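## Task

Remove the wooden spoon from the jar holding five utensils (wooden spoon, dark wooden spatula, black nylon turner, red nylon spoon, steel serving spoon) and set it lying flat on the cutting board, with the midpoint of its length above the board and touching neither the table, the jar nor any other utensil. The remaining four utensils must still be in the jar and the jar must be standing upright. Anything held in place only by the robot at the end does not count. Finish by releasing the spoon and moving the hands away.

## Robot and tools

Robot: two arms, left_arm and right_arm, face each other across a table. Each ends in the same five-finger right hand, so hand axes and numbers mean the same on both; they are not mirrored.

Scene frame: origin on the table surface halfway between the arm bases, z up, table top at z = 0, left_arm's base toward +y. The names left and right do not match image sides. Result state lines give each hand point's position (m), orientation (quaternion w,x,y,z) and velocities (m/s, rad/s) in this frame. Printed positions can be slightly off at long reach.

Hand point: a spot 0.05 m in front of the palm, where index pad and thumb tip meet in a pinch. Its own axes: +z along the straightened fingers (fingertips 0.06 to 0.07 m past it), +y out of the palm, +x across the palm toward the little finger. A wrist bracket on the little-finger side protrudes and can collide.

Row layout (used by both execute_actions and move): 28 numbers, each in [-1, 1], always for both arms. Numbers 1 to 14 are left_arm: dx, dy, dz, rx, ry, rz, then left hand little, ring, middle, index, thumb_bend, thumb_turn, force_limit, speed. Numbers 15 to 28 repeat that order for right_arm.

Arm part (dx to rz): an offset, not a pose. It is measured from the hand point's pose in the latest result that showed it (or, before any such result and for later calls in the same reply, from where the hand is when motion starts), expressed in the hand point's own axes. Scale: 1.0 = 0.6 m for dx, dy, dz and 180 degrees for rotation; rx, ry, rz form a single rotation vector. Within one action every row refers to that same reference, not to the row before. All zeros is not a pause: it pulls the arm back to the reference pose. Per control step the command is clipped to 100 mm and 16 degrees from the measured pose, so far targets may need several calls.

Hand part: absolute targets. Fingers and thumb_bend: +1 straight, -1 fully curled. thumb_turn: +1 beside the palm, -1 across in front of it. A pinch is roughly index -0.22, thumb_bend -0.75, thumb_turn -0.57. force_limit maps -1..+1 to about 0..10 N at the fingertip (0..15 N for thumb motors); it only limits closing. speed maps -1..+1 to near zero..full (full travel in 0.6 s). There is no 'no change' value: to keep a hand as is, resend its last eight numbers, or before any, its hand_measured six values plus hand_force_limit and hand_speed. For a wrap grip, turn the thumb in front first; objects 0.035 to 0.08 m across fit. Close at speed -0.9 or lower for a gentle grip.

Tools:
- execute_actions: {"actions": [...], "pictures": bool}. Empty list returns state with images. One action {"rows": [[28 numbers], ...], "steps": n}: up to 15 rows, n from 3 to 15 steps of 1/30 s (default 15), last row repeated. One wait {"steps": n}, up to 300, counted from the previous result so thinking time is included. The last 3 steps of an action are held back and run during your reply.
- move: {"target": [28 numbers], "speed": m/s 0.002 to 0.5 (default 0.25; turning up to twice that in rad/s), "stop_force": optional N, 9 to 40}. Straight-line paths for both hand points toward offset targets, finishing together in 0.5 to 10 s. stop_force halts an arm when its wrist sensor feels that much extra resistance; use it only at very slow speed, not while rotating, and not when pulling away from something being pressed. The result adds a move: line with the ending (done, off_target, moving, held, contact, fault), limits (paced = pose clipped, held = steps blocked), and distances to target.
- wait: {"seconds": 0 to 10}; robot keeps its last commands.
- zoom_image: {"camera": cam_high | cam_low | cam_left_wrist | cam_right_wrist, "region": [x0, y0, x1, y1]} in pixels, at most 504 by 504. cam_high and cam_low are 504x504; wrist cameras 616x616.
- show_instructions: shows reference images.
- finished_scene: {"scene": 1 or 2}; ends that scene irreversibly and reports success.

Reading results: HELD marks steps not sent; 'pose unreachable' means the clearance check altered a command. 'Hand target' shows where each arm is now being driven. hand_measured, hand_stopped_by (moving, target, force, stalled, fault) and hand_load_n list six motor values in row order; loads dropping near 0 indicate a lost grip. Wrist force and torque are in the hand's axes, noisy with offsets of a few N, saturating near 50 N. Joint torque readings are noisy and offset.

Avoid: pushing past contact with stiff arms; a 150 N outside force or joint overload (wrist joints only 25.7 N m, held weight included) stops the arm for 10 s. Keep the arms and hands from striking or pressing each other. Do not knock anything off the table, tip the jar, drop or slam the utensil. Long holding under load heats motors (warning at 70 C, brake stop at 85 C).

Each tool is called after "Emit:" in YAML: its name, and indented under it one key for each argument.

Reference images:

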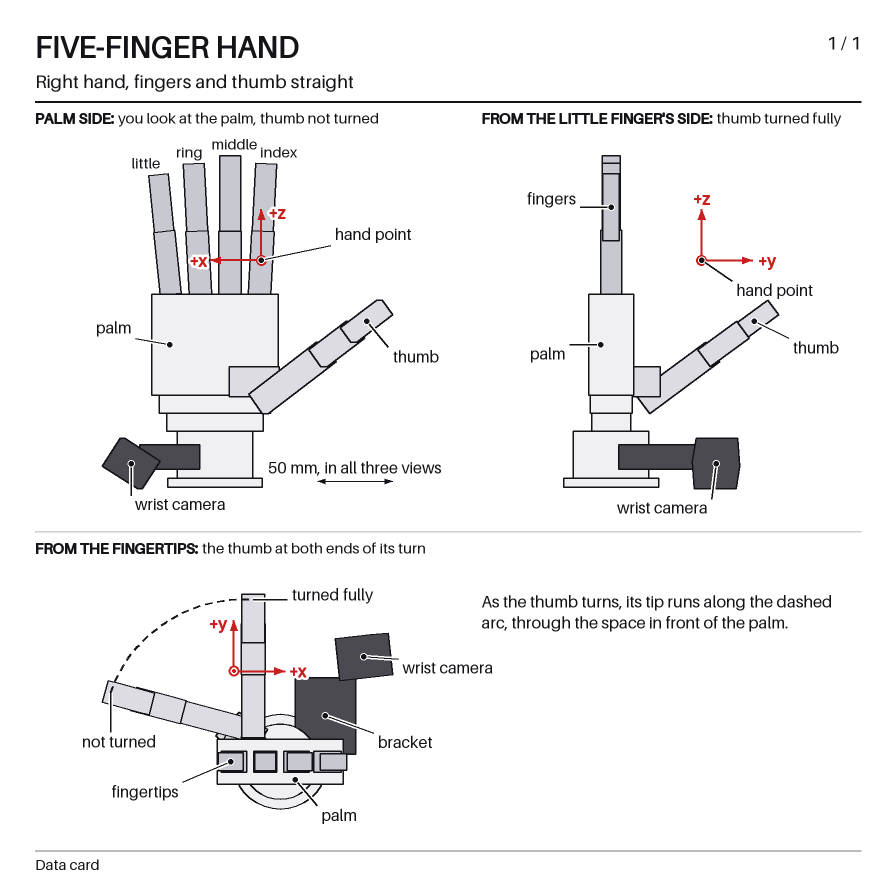

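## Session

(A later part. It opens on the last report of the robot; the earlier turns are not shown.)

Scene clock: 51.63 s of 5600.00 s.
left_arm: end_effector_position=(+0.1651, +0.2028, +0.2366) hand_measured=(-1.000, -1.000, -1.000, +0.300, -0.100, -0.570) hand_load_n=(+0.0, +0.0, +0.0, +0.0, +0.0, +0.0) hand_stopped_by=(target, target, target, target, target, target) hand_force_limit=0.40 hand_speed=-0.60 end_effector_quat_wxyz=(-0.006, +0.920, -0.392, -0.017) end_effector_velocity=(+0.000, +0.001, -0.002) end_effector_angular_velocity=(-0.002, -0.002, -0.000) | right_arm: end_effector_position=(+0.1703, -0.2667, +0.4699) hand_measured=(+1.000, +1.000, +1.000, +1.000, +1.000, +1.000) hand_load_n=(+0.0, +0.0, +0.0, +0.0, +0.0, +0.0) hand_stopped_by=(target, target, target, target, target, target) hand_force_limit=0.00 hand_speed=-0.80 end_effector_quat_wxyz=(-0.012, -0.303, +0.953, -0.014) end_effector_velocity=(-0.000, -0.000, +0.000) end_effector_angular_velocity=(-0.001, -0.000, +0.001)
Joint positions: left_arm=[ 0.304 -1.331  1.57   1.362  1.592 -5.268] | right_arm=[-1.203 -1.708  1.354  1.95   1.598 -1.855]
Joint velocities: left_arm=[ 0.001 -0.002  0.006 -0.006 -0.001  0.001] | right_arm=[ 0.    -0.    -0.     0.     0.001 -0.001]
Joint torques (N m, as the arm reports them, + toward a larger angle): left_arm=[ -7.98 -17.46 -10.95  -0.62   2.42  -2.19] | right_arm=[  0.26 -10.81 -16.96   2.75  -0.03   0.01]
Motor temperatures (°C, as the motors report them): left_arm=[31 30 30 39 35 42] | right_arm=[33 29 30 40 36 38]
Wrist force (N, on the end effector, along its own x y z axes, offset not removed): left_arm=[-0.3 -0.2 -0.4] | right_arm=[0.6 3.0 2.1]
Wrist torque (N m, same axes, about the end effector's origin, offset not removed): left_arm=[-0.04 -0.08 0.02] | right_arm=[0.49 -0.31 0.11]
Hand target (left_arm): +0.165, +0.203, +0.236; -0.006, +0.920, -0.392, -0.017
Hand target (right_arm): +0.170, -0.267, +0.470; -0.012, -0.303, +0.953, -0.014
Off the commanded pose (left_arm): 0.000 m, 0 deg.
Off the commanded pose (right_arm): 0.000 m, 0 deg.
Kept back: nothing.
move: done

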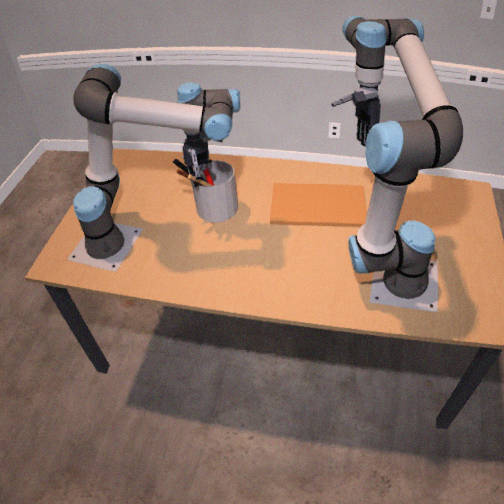

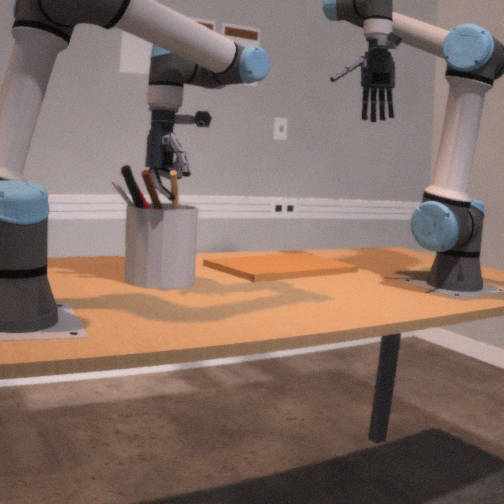

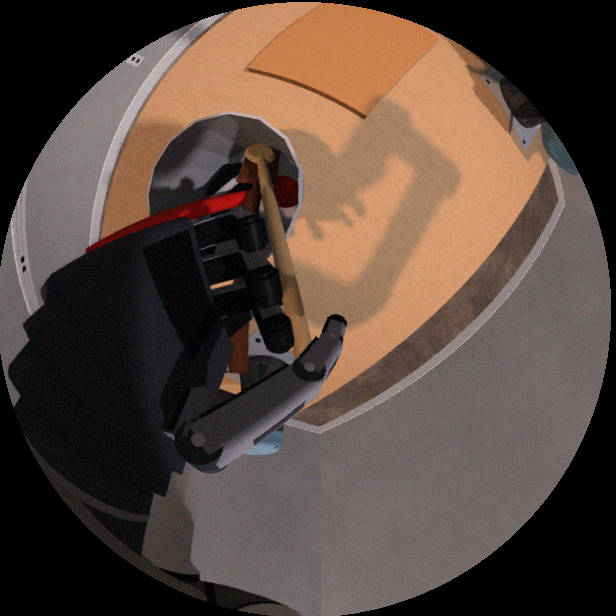

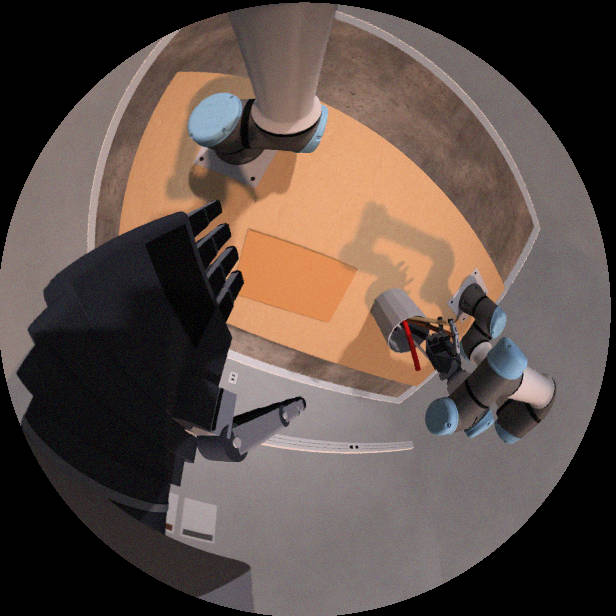

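Emit:
move:
  target: [0,0,0,0,0,0,-1,-1,-1,-0.5,-0.8,-0.57,0.5,-0.7, 0,0,0,0,0,0,1,1,1,1,1,1,0,-0.8]

Emit:
wait:
  seconds: 1

Emit:
zoom_image:
  camera: "cam_low"
  region: [80, 80, 240, 240]

Emit:
zoom_image:
  camera: "cam_high"
  region: [150, 100, 290, 240]

Scene clock: 53.53 s of 5600.00 s.
left_arm: end_effector_position=(+0.1651, +0.2028, +0.2366) hand_measured=(-1.000, -1.000, -1.000, -0.276, -0.512, -0.570) hand_load_n=(+0.0, +0.0, -1.5, +12.0, +11.0, -1.5) hand_stopped_by=(target, target, target, force, force, target) hand_force_limit=0.50 hand_speed=-0.70 end_effector_quat_wxyz=(-0.006, +0.920, -0.392, -0.017) end_effector_velocity=(-0.000, -0.000, +0.000) end_effector_angular_velocity=(+0.001, +0.001, -0.001) | right_arm: end_effector_position=(+0.1703, -0.2667, +0.4699) hand_measured=(+1.000, +1.000, +1.000, +1.000, +1.000, +1.000) hand_load_n=(+0.0, +0.0, +0.0, +0.0, +0.0, +0.0) hand_stopped_by=(target, target, target, target, target, target) hand_force_limit=0.00 hand_speed=-0.80 end_effector_quat_wxyz=(-0.012, -0.303, +0.953, -0.014) end_effector_velocity=(+0.000, +0.000, -0.000) end_effector_angular_velocity=(+0.001, +0.000, -0.001)
Joint positions: left_arm=[ 0.304 -1.331  1.57   1.362  1.592 -5.268] | right_arm=[-1.203 -1.708  1.354  1.95   1.598 -1.855]
Joint velocities: left_arm=[-0.001  0.001 -0.     0.001  0.001  0.   ] | right_arm=[-0.001  0.     0.    -0.    -0.001  0.   ]
Joint torques (N m, as the arm reports them, + toward a larger angle): left_arm=[  3.12 -42.78 -26.75   4.01   2.42  -0.05] | right_arm=[ -0.36 -11.06 -16.93   2.77   0.2    0.12]
Motor temperatures (°C, as the motors report them): left_arm=[31 30 30 39 35 42] | right_arm=[33 29 30 40 36 38]
Wrist force (N, on the end effector, along its own x y z axes, offset not removed): left_arm=[-1.3 -1.7 0.3] | right_arm=[1.4 1.2 2.0]
Wrist torque (N m, same axes, about the end effector's origin, offset not removed): left_arm=[-0.04 -0.26 -0.06] | right_arm=[0.26 -0.44 0.05]
Hand target (left_arm): +0.165, +0.203, +0.237; -0.006, +0.920, -0.392, -0.017
Hand target (right_arm): +0.170, -0.267, +0.470; -0.012, -0.303, +0.953, -0.014
Off the commanded pose (left_arm): 0.000 m, 0 deg.
Off the commanded pose (right_arm): 0.000 m, 0 deg.
Kept back: nothing.
move: done

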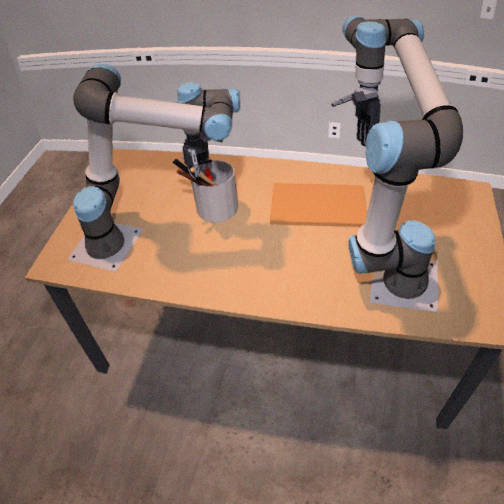

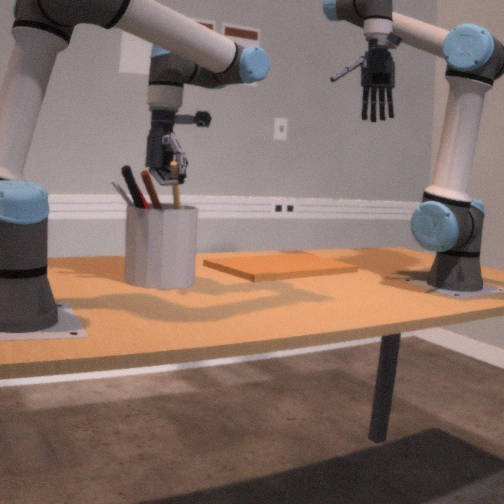

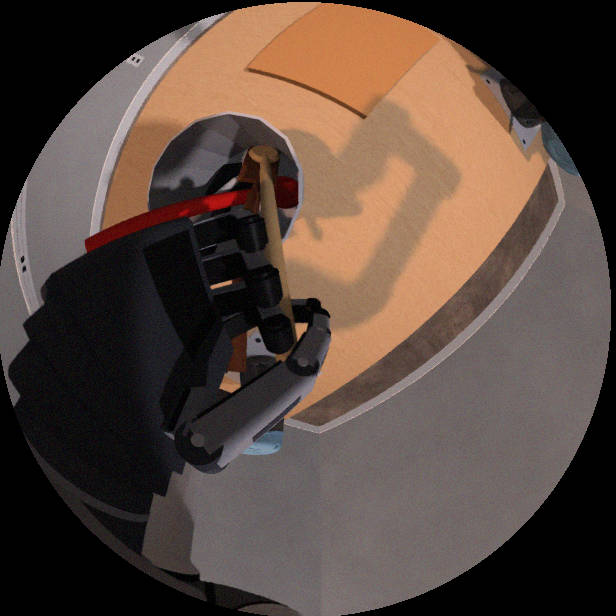

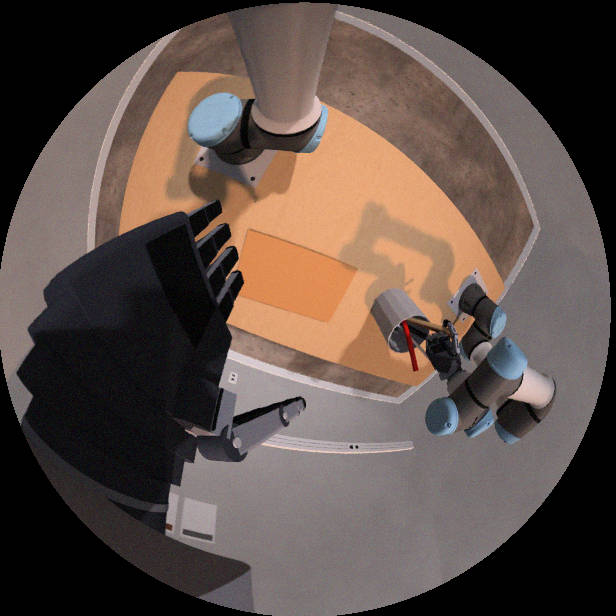

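Scene clock: 54.53 s of 5600.00 s.
left_arm: end_effector_position=(+0.1651, +0.2028, +0.2366) hand_measured=(-1.000, -1.000, -1.000, -0.276, -0.512, -0.570) hand_load_n=(+0.0, +0.0, -1.5, +12.0, +11.0, -1.5) hand_stopped_by=(target, target, target, force, force, target) hand_force_limit=0.50 hand_speed=-0.70 end_effector_quat_wxyz=(-0.006, +0.920, -0.392, -0.017) end_effector_velocity=(+0.000, -0.000, +0.001) end_effector_angular_velocity=(-0.003, +0.000, -0.001) | right_arm: end_effector_position=(+0.1703, -0.2667, +0.4699) hand_measured=(+1.000, +1.000, +1.000, +1.000, +1.000, +1.000) hand_load_n=(+0.0, +0.0, +0.0, +0.0, +0.0, +0.0) hand_stopped_by=(target, target, target, target, target, target) hand_force_limit=0.00 hand_speed=-0.80 end_effector_quat_wxyz=(-0.012, -0.303, +0.953, -0.014) end_effector_velocity=(-0.000, +0.000, +0.000) end_effector_angular_velocity=(+0.001, -0.000, +0.000)
Joint positions: left_arm=[ 0.304 -1.331  1.57   1.362  1.592 -5.268] | right_arm=[-1.203 -1.708  1.354  1.95   1.598 -1.855]
Joint velocities: left_arm=[ 0.001 -0.001 -0.    -0.001  0.001  0.002] | right_arm=[ 0.001 -0.    -0.     0.    -0.001  0.001]
Joint torques (N m, as the arm reports them, + toward a larger angle): left_arm=[  7.47 -42.21 -25.86   3.56   2.41   1.72] | right_arm=[  1.02 -10.78 -17.7    2.73   0.13   0.2 ]
Motor temperatures (°C, as the motors report them): left_arm=[31 30 30 39 35 42] | right_arm=[33 29 30 40 36 38]
Wrist force (N, on the end effector, along its own x y z axes, offset not removed): left_arm=[-1.1 -1.4 0.2] | right_arm=[1.8 1.7 3.6]
Wrist torque (N m, same axes, about the end effector's origin, offset not removed): left_arm=[0.02 -0.23 -0.06] | right_arm=[0.16 -0.58 0.07]
Hand target (left_arm): +0.165, +0.203, +0.237; -0.006, +0.920, -0.392, -0.017
Hand target (right_arm): +0.170, -0.267, +0.470; -0.012, -0.303, +0.953, -0.014
Off the commanded pose (left_arm): 0.000 m, 0 deg.
Off the commanded pose (right_arm): 0.000 m, 0 deg.
Kept back: nothing.
Steps of this call (steps 1 to 30: nothing new was sent). Readings (end_effector_position | what the end effector reports):
1: left_arm (+0.1651, +0.2028, +0.2366) | right_arm (+0.1703, -0.2667, +0.4699) | left_arm hand_measured=(-1.000, -1.000, -1.000, -0.276, -0.512, -0.570) hand_load_n=(+0.0, +0.0, -1.5, +12.0, +11.0, -1.5) hand_stopped_by=(target, target, target, force, force, target) hand_force_limit=0.50 hand_speed=-0.70 | right_arm hand_measured=(+1.000, +1.000, +1.000, +1.000, +1.000, +1.000) hand_load_n=(+0.0, +0.0, +0.0, +0.0, +0.0, +0.0) hand_stopped_by=(target, target, target, target, target, target) hand_force_limit=0.00 hand_speed=-0.80
2: left_arm (+0.1651, +0.2028, +0.2366) | right_arm (+0.1703, -0.2667, +0.4699) | left_arm hand_measured=(-1.000, -1.000, -1.000, -0.276, -0.512, -0.570) hand_load_n=(+0.0, +0.0, -1.5, +12.0, +11.0, -1.5) hand_stopped_by=(target, target, target, force, force, target) hand_force_limit=0.50 hand_speed=-0.70 | right_arm hand_measured=(+1.000, +1.000, +1.000, +1.000, +1.000, +1.000) hand_load_n=(+0.0, +0.0, +0.0, +0.0, +0.0, +0.0) hand_stopped_by=(target, target, target, target, target, target) hand_force_limit=0.00 hand_speed=-0.80
4: left_arm (+0.1651, +0.2028, +0.2366) | right_arm (+0.1703, -0.2667, +0.4699) | left_arm hand_measured=(-1.000, -1.000, -1.000, -0.276, -0.512, -0.570) hand_load_n=(+0.0, +0.0, -1.5, +12.0, +11.0, -1.5) hand_stopped_by=(target, target, target, force, force, target) hand_force_limit=0.50 hand_speed=-0.70 | right_arm hand_measured=(+1.000, +1.000, +1.000, +1.000, +1.000, +1.000) hand_load_n=(+0.0, +0.0, +0.0, +0.0, +0.0, +0.0) hand_stopped_by=(target, target, target, target, target, target) hand_force_limit=0.00 hand_speed=-0.80
8: left_arm (+0.1651, +0.2028, +0.2366) | right_arm (+0.1703, -0.2667, +0.4699) | left_arm hand_measured=(-1.000, -1.000, -1.000, -0.276, -0.512, -0.570) hand_load_n=(+0.0, +0.0, -1.5, +12.0, +11.0, -1.5) hand_stopped_by=(target, target, target, force, force, target) hand_force_limit=0.50 hand_speed=-0.70 | right_arm hand_measured=(+1.000, +1.000, +1.000, +1.000, +1.000, +1.000) hand_load_n=(+0.0, +0.0, +0.0, +0.0, +0.0, +0.0) hand_stopped_by=(target, target, target, target, target, target) hand_force_limit=0.00 hand_speed=-0.80
30: the state above

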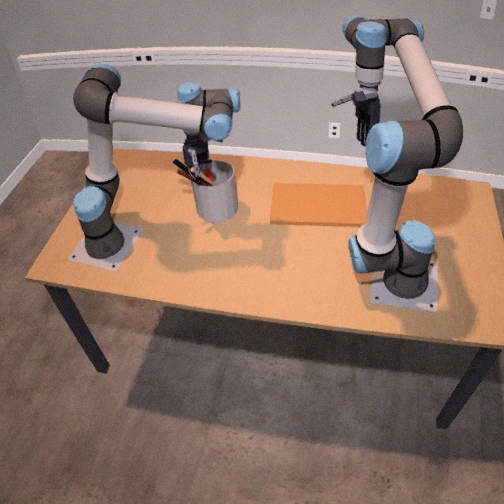

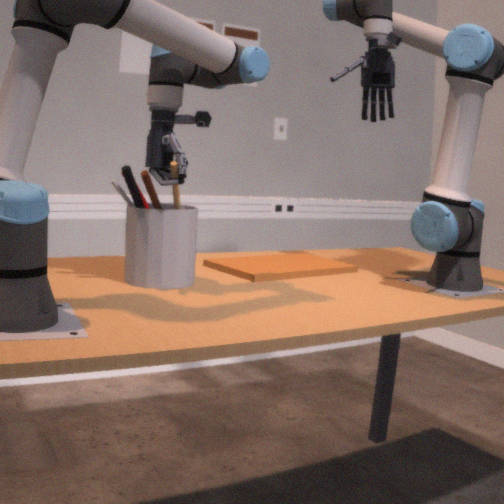

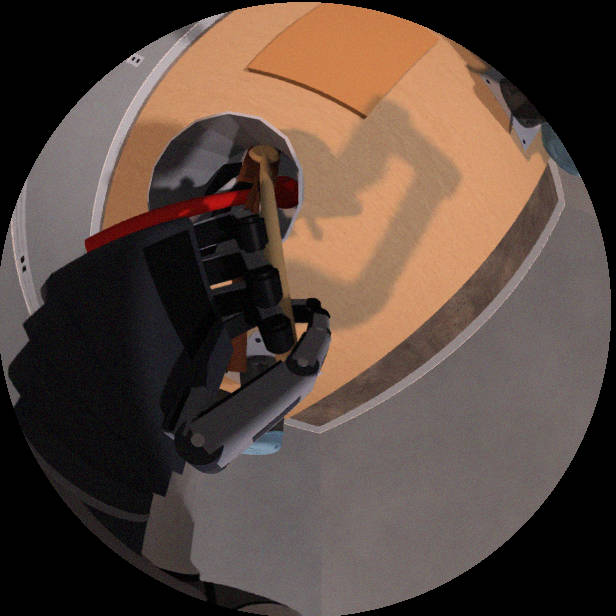

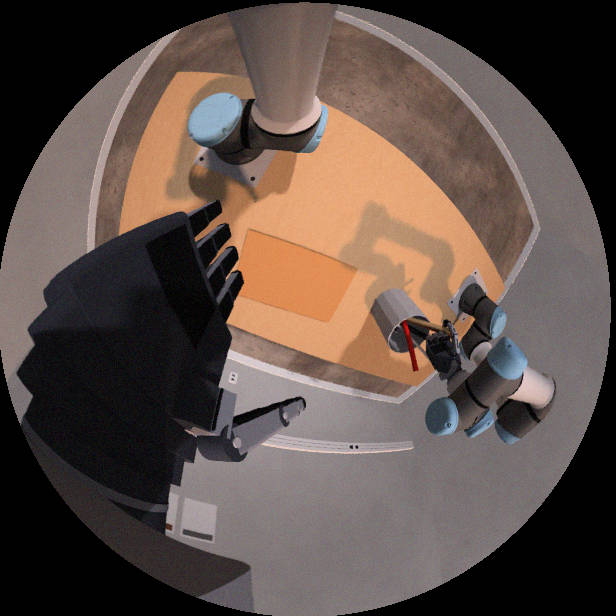

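Region (80, 80, 240, 240) of cam_low's 504x504 image, scaled by 3.150, with more detail than that image has.

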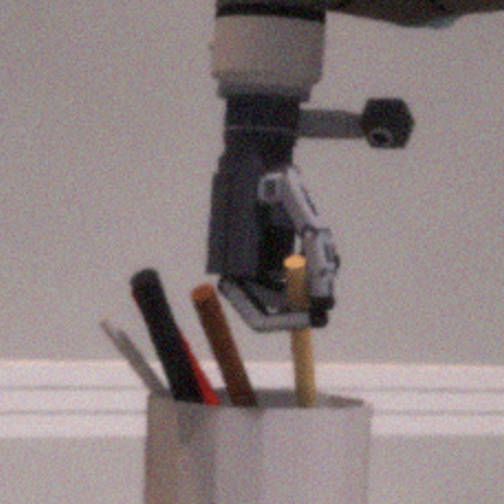

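Region (150, 100, 290, 240) of cam_high's 504x504 image, scaled by 3.600, with more detail than that image has.

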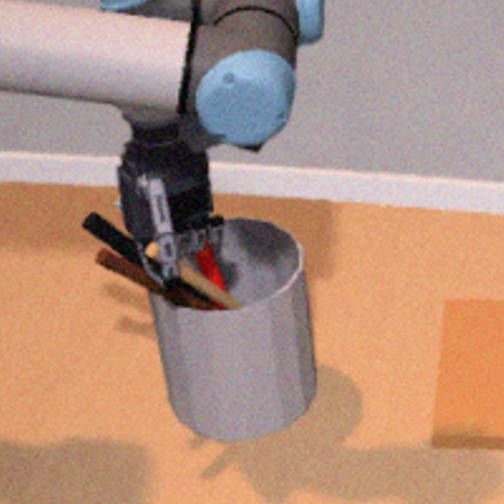

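Gripped. Lift along the shaft (up and toward local -x).

Emit:
move:
  target: [-0.08,0,-0.36,0,0,0,-1,-1,-1,-0.5,-0.8,-0.57,0.5,-0.7, 0,0,0,0,0,0,1,1,1,1,1,1,0,-0.8]
  speed: 0.06

Scene clock: 58.93 s of 5600.00 s.
left_arm: end_effector_position=(+0.1378, +0.2320, +0.4539) hand_measured=(-1.000, -1.000, -1.000, -0.278, -0.512, -0.570) hand_load_n=(+0.0, +0.0, -0.5, +11.0, +11.0, -0.5) hand_stopped_by=(target, target, target, force, force, target) hand_force_limit=0.50 hand_speed=-0.70 end_effector_quat_wxyz=(-0.006, +0.920, -0.392, -0.017) end_effector_velocity=(+0.000, +0.000, +0.003) end_effector_angular_velocity=(+0.001, +0.000, +0.001) | right_arm: end_effector_position=(+0.1703, -0.2667, +0.4699) hand_measured=(+1.000, +1.000, +1.000, +1.000, +1.000, +1.000) hand_load_n=(+0.0, +0.0, +0.0, +0.0, +0.0, +0.0) hand_stopped_by=(target, target, target, target, target, target) hand_force_limit=0.00 hand_speed=-0.80 end_effector_quat_wxyz=(-0.012, -0.303, +0.953, -0.014) end_effector_velocity=(-0.000, -0.000, -0.000) end_effector_angular_velocity=(-0.000, +0.000, +0.002)
Joint positions: left_arm=[ 0.244 -1.414  1.109  1.904  1.594 -5.327] | right_arm=[-1.203 -1.708  1.354  1.95   1.598 -1.855]
Joint velocities: left_arm=[-0.     0.002 -0.01   0.009 -0.    -0.001] | right_arm=[ 0.     0.    -0.    -0.     0.    -0.002]
Joint torques (N m, as the arm reports them, + toward a larger angle): left_arm=[ -8.23 -13.46 -28.25   4.78   1.11  -2.34] | right_arm=[  0.34 -10.02 -17.2    2.9    0.16   0.01]
Motor temperatures (°C, as the motors report them): left_arm=[31 30 30 39 35 42] | right_arm=[33 29 30 40 36 38]
Wrist force (N, on the end effector, along its own x y z axes, offset not removed): left_arm=[-1.0 -1.5 0.4] | right_arm=[1.1 3.2 2.3]
Wrist torque (N m, same axes, about the end effector's origin, offset not removed): left_arm=[-0.23 -0.07 0.02] | right_arm=[0.51 -0.42 0.13]
Hand target (left_arm): +0.138, +0.232, +0.454; -0.006, +0.920, -0.392, -0.017
Hand target (right_arm): +0.170, -0.267, +0.470; -0.012, -0.303, +0.953, -0.014
Off the commanded pose (left_arm): 0.000 m, 0 deg.
Off the commanded pose (right_arm): 0.000 m, 0 deg.
Kept back: nothing.
move: done

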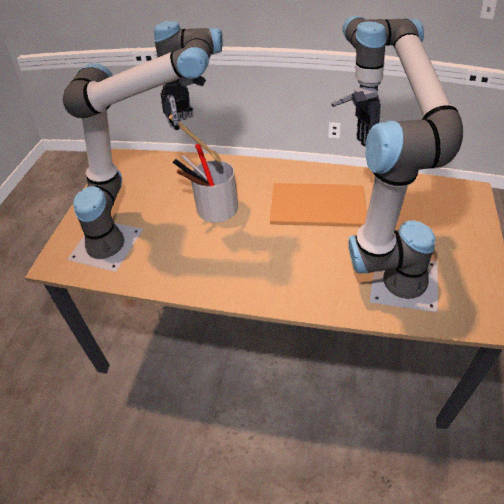

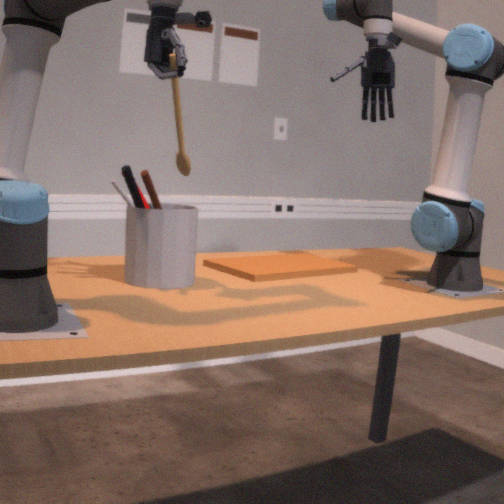

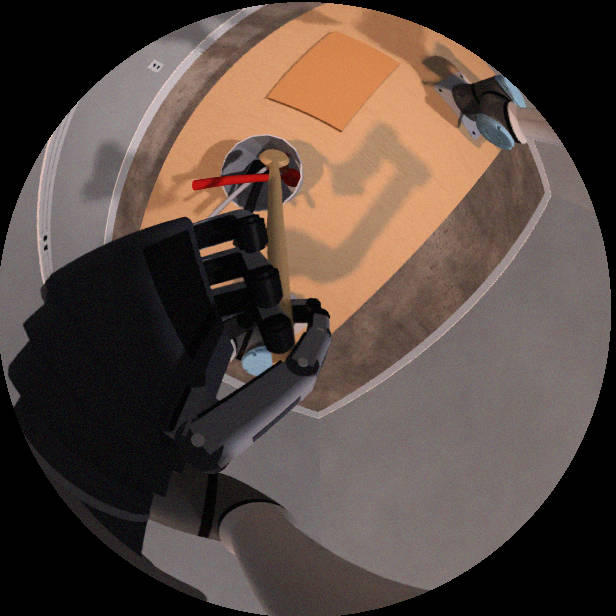

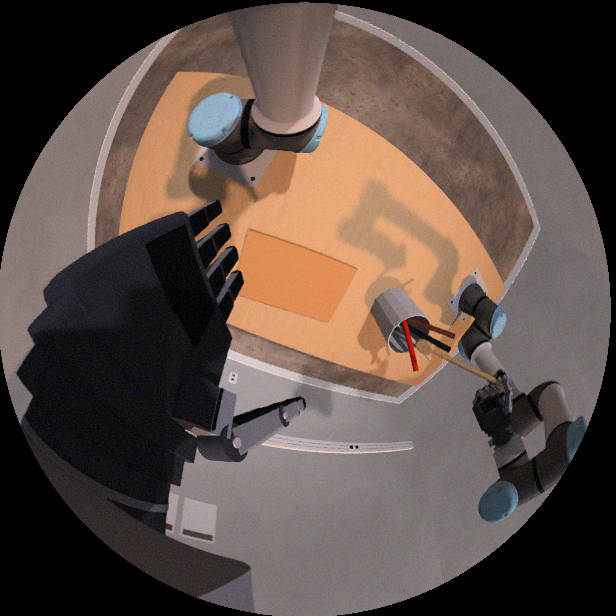

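Emit:
move:
  target: [0,0,0,0,0,0.244,-1,-1,-1,-0.5,-0.8,-0.57,0.5,-0.7, 0.28,-0.1,0,0,0,0,1,1,1,1,1,1,0,-0.8]
  speed: 0.15

Emit:
move:
  target: [0.53,-0.155,0.1,0,0,0,-1,-1,-1,-0.5,-0.8,-0.57,0.5,-0.7, 0,0,0,0,0,0,1,1,1,1,1,1,0,-0.8]
  speed: 0.12

Scene clock: 62.20 s of 5600.00 s.
left_arm: end_effector_position=(+0.1379, +0.2320, +0.4538) hand_measured=(-1.000, -1.000, -1.000, -0.278, -0.512, -0.570) hand_load_n=(+0.0, +0.0, -0.5, +11.0, +11.0, -0.5) hand_stopped_by=(target, target, target, force, force, target) hand_force_limit=0.50 hand_speed=-0.70 end_effector_quat_wxyz=(+0.001, +0.707, -0.707, -0.018) end_effector_velocity=(+0.000, -0.001, -0.001) end_effector_angular_velocity=(+0.000, +0.000, -0.017) | right_arm: end_effector_position=(+0.0760, -0.3997, +0.4759) hand_measured=(+1.000, +1.000, +1.000, +1.000, +1.000, +1.000) hand_load_n=(+0.0, +0.0, +0.0, +0.0, +0.0, +0.0) hand_stopped_by=(target, target, target, target, target, target) hand_force_limit=0.00 hand_speed=-0.80 end_effector_quat_wxyz=(-0.084, -0.314, +0.943, -0.069) end_effector_velocity=(-0.000, -0.000, +0.000) end_effector_angular_velocity=(-0.001, -0.000, -0.001)
Joint positions: left_arm=[ 0.213 -1.298  0.968  1.928  1.595 -4.593] | right_arm=[-2.189 -2.122  1.562  2.112  1.788 -2.87 ]
Joint velocities: left_arm=[-0.002  0.003 -0.003 -0.    -0.     0.015] | right_arm=[ 0.    -0.    -0.    -0.     0.001  0.001]
Joint torques (N m, as the arm reports them, + toward a larger angle): left_arm=[ -7.48 -17.08 -28.39   4.81   2.52   2.5 ] | right_arm=[ 13.79   4.15 -11.1    4.58  -1.41   2.74]
Motor temperatures (°C, as the motors report them): left_arm=[31 30 30 39 35 42] | right_arm=[33 29 30 40 36 38]
Wrist force (N, on the end effector, along its own x y z axes, offset not removed): left_arm=[-0.8 -1.1 1.6] | right_arm=[1.1 2.9 1.6]
Wrist torque (N m, same axes, about the end effector's origin, offset not removed): left_arm=[-0.21 -0.17 0.04] | right_arm=[0.46 -0.36 0.16]
Hand target (left_arm): +0.138, +0.232, +0.454; +0.001, +0.707, -0.707, -0.018
Hand target (right_arm): +0.076, -0.400, +0.476; -0.084, -0.314, +0.943, -0.069
Off the commanded pose (left_arm): 0.000 m, 0 deg.
Off the commanded pose (right_arm): 0.015 m, 11 deg.
Kept back: nothing.
move: held (right_arm); limits=held; held on 13 of 91 steps (right_arm), including the last (right_arm)
pose unreachable (right arm): on one or more control steps of this call this arm could not follow its commanded pose, so it was not sent that pose on those steps. On the call's last step it was still not sent that pose. It may still have moved: this result reports where it is.
cause: the commanded pose would bring two parts of the arm too close to each other (joints 4 (wrist 1) to 6 (wrist 3) lie between them).

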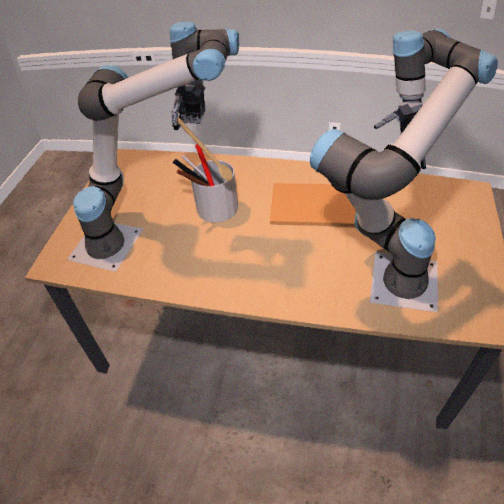

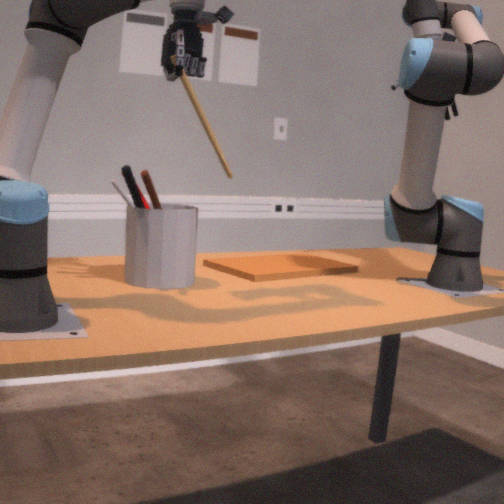

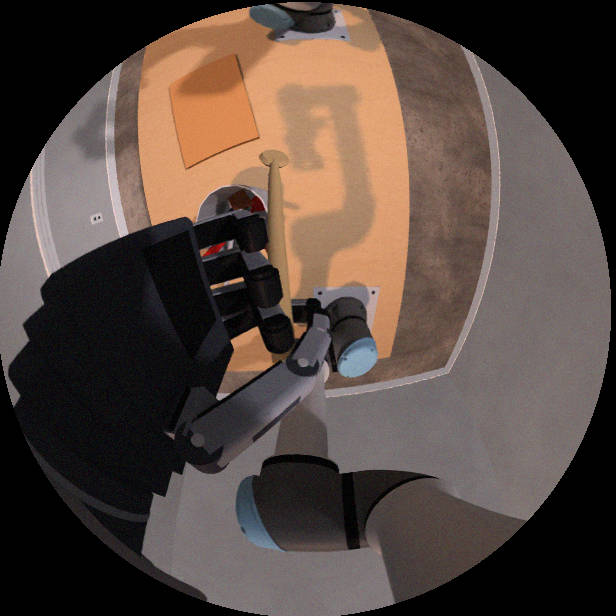

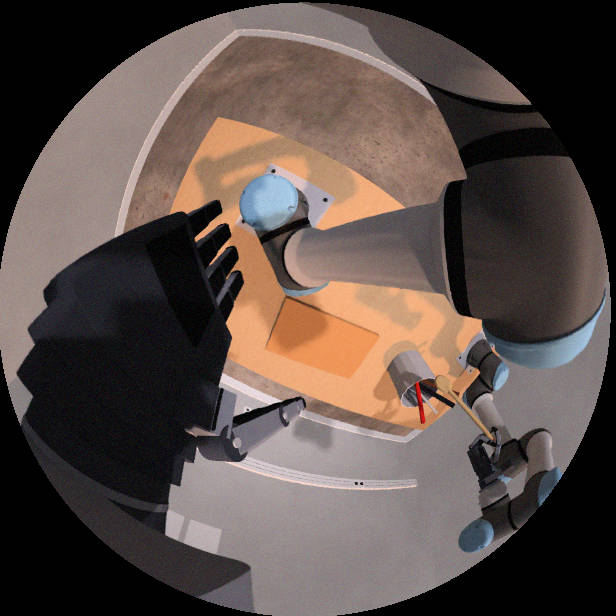

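Scene clock: 65.87 s of 5600.00 s.
left_arm: end_effector_position=(+0.2285, -0.0828, +0.3823) hand_measured=(-1.000, -1.000, -1.000, -0.278, -0.512, -0.570) hand_load_n=(+0.0, +0.0, -0.5, +10.5, +11.0, -0.5) hand_stopped_by=(target, target, target, force, force, target) hand_force_limit=0.50 hand_speed=-0.70 end_effector_quat_wxyz=(+0.160, +0.725, -0.626, +0.239) end_effector_velocity=(+0.001, -0.002, +0.001) end_effector_angular_velocity=(-0.012, -0.003, -0.008) | right_arm: end_effector_position=(+0.0760, -0.3997, +0.4759) hand_measured=(+1.000, +1.000, +1.000, +1.000, +1.000, +1.000) hand_load_n=(+0.0, +0.0, +0.0, +0.0, +0.0, +0.0) hand_stopped_by=(target, target, target, target, target, target) hand_force_limit=0.00 hand_speed=-0.80 end_effector_quat_wxyz=(-0.084, -0.314, +0.943, -0.069) end_effector_velocity=(+0.000, -0.000, -0.000) end_effector_angular_velocity=(+0.001, +0.000, -0.001)
Joint positions: left_arm=[ 0.267 -0.682  0.034  1.637  1.518 -4.67 ] | right_arm=[-2.189 -2.122  1.562  2.112  1.788 -2.87 ]
Joint velocities: left_arm=[ 0.002 -0.001  0.    -0.012  0.004  0.009] | right_arm=[-0.001  0.     0.     0.    -0.001 -0.   ]
Joint torques (N m, as the arm reports them, + toward a larger angle): left_arm=[  7.46 -39.47 -24.98  -1.51   2.3    2.33] | right_arm=[ 12.35   7.15 -13.1    3.87  -1.18   2.68]
Motor temperatures (°C, as the motors report them): left_arm=[31 30 30 39 35 42] | right_arm=[33 29 30 40 36 38]
Wrist force (N, on the end effector, along its own x y z axes, offset not removed): left_arm=[0.3 -1.3 1.6] | right_arm=[2.0 2.1 0.6]
Wrist torque (N m, same axes, about the end effector's origin, offset not removed): left_arm=[-0.26 -0.36 0.06] | right_arm=[0.53 -0.51 0.08]
Hand target (left_arm): +0.229, -0.083, +0.382; +0.160, +0.725, -0.626, +0.239
Hand target (right_arm): +0.076, -0.400, +0.476; -0.084, -0.314, +0.943, -0.069
Off the commanded pose (left_arm): 0.002 m, 36 deg; orientation clipped at the last step of the last action.
Off the commanded pose (right_arm): 0.000 m, 0 deg.
elbow stopped short (left arm): the move would have taken joint 3 (elbow) straighter than the controller allows; a more bent joint 3 avoids this.
Kept back: nothing.
move: off_target (left_arm); limits=paced

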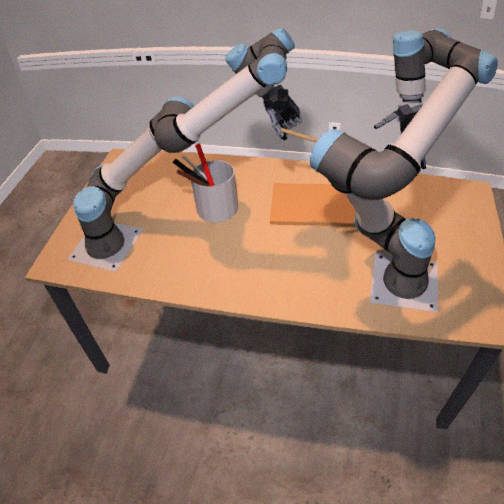

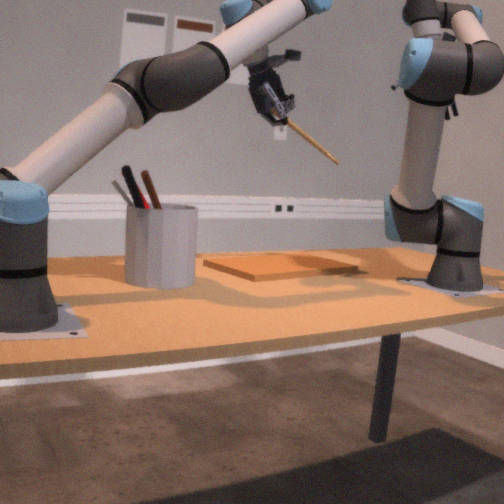

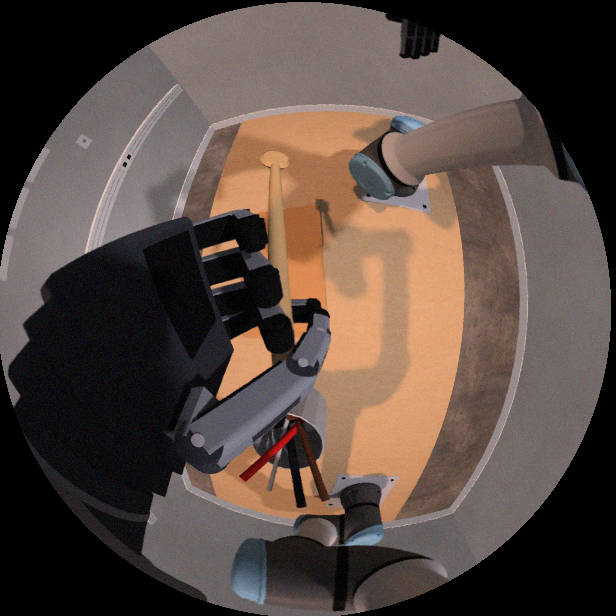

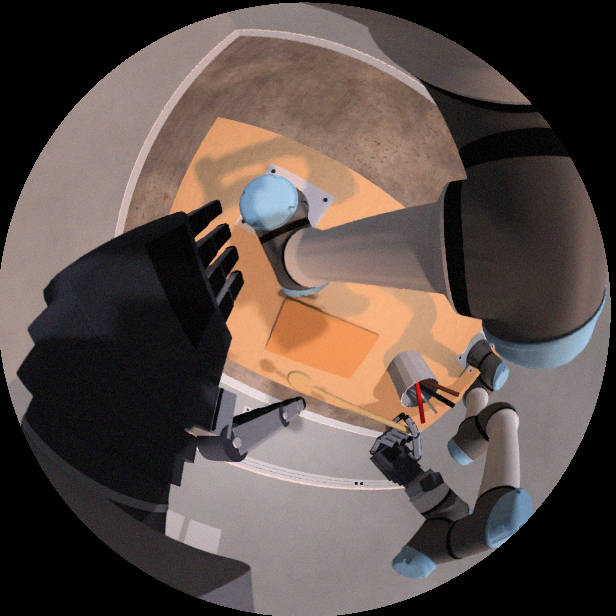

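Emit:
move:
  target: [-0.28,0,0.1,0,0.14,0,-1,-1,-1,-0.5,-0.8,-0.57,0.5,-0.7, -0.18,-0.23,-0.08,0,0,0,1,1,1,1,1,1,0,-0.8]
  speed: 0.1

Scene clock: 68.83 s of 5600.00 s.
left_arm: end_effector_position=(+0.2199, +0.0248, +0.2409) hand_measured=(-1.000, -1.000, -1.000, -0.278, -0.512, -0.570) hand_load_n=(+0.0, +0.0, -0.5, +10.5, +11.0, -0.5) hand_stopped_by=(target, target, target, force, force, target) hand_force_limit=0.50 hand_speed=-0.70 end_effector_quat_wxyz=(+0.292, +0.656, -0.576, +0.391) end_effector_velocity=(+0.000, +0.001, -0.002) end_effector_angular_velocity=(-0.010, +0.000, +0.001) | right_arm: end_effector_position=(+0.2499, -0.4376, +0.5113) hand_measured=(+1.000, +1.000, +1.000, +1.000, +1.000, +1.000) hand_load_n=(+0.0, +0.0, +0.0, +0.0, +0.0, +0.0) hand_stopped_by=(target, target, target, target, target, target) hand_force_limit=0.00 hand_speed=-0.80 end_effector_quat_wxyz=(-0.084, -0.314, +0.943, -0.069) end_effector_velocity=(+0.003, -0.000, +0.001) end_effector_angular_velocity=(+0.000, +0.000, -0.000)
Joint positions: left_arm=[ 0.308 -1.465  1.718  0.299  1.575 -4.63 ] | right_arm=[-1.819 -1.613  1.155  2.089  1.78  -2.492]
Joint velocities: left_arm=[ 0.002 -0.006  0.016 -0.019  0.002 -0.002] | right_arm=[ 0.001  0.007 -0.01   0.003 -0.     0.001]
Joint torques (N m, as the arm reports them, + toward a larger angle): left_arm=[  7.56 -39.54 -15.16  -2.7    2.46  -2.49] | right_arm=[ 14.01  -6.25 -26.45   5.33   2.27   2.55]
Motor temperatures (°C, as the motors report them): left_arm=[31 30 30 39 35 42] | right_arm=[33 29 30 40 36 38]
Wrist force (N, on the end effector, along its own x y z axes, offset not removed): left_arm=[-1.7 -0.7 0.8] | right_arm=[1.6 0.8 1.1]
Wrist torque (N m, same axes, about the end effector's origin, offset not removed): left_arm=[-0.12 -0.05 0.05] | right_arm=[0.27 -0.35 -0.04]
Hand target (left_arm): +0.220, +0.025, +0.241; +0.292, +0.656, -0.576, +0.391
Hand target (right_arm): +0.250, -0.438, +0.511; -0.084, -0.314, +0.943, -0.069
Off the commanded pose (left_arm): 0.001 m, 0 deg.
Off the commanded pose (right_arm): 0.000 m, 0 deg.
Kept back: nothing.
move: done

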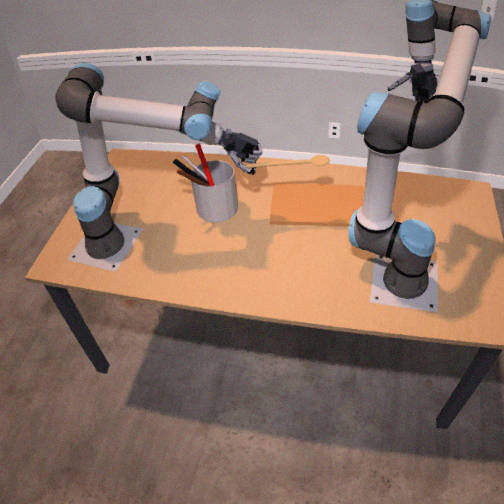

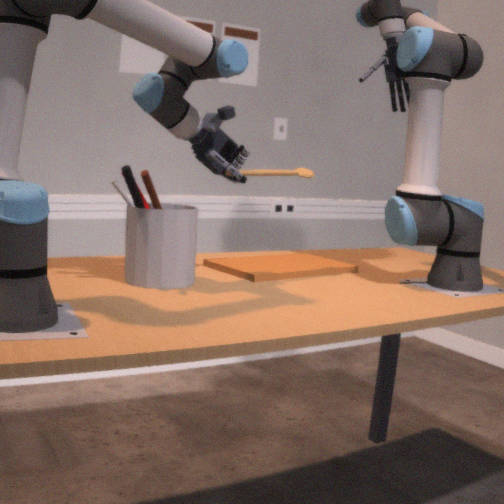

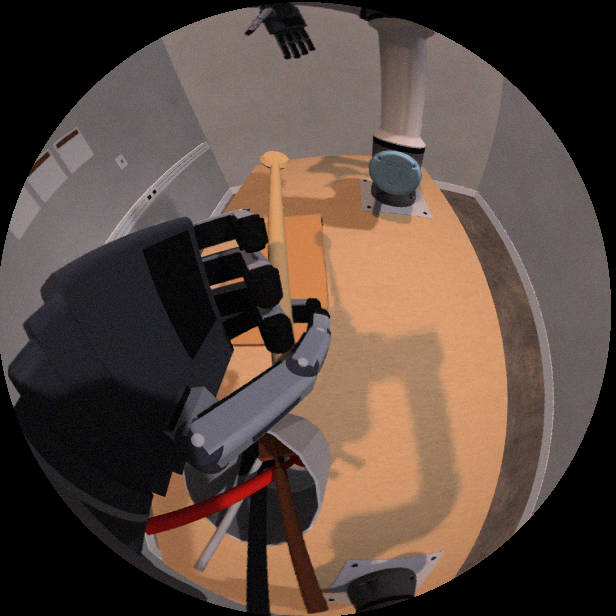

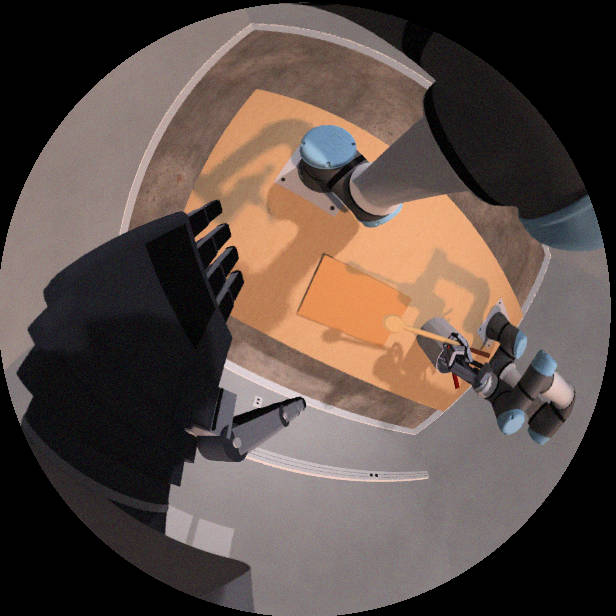

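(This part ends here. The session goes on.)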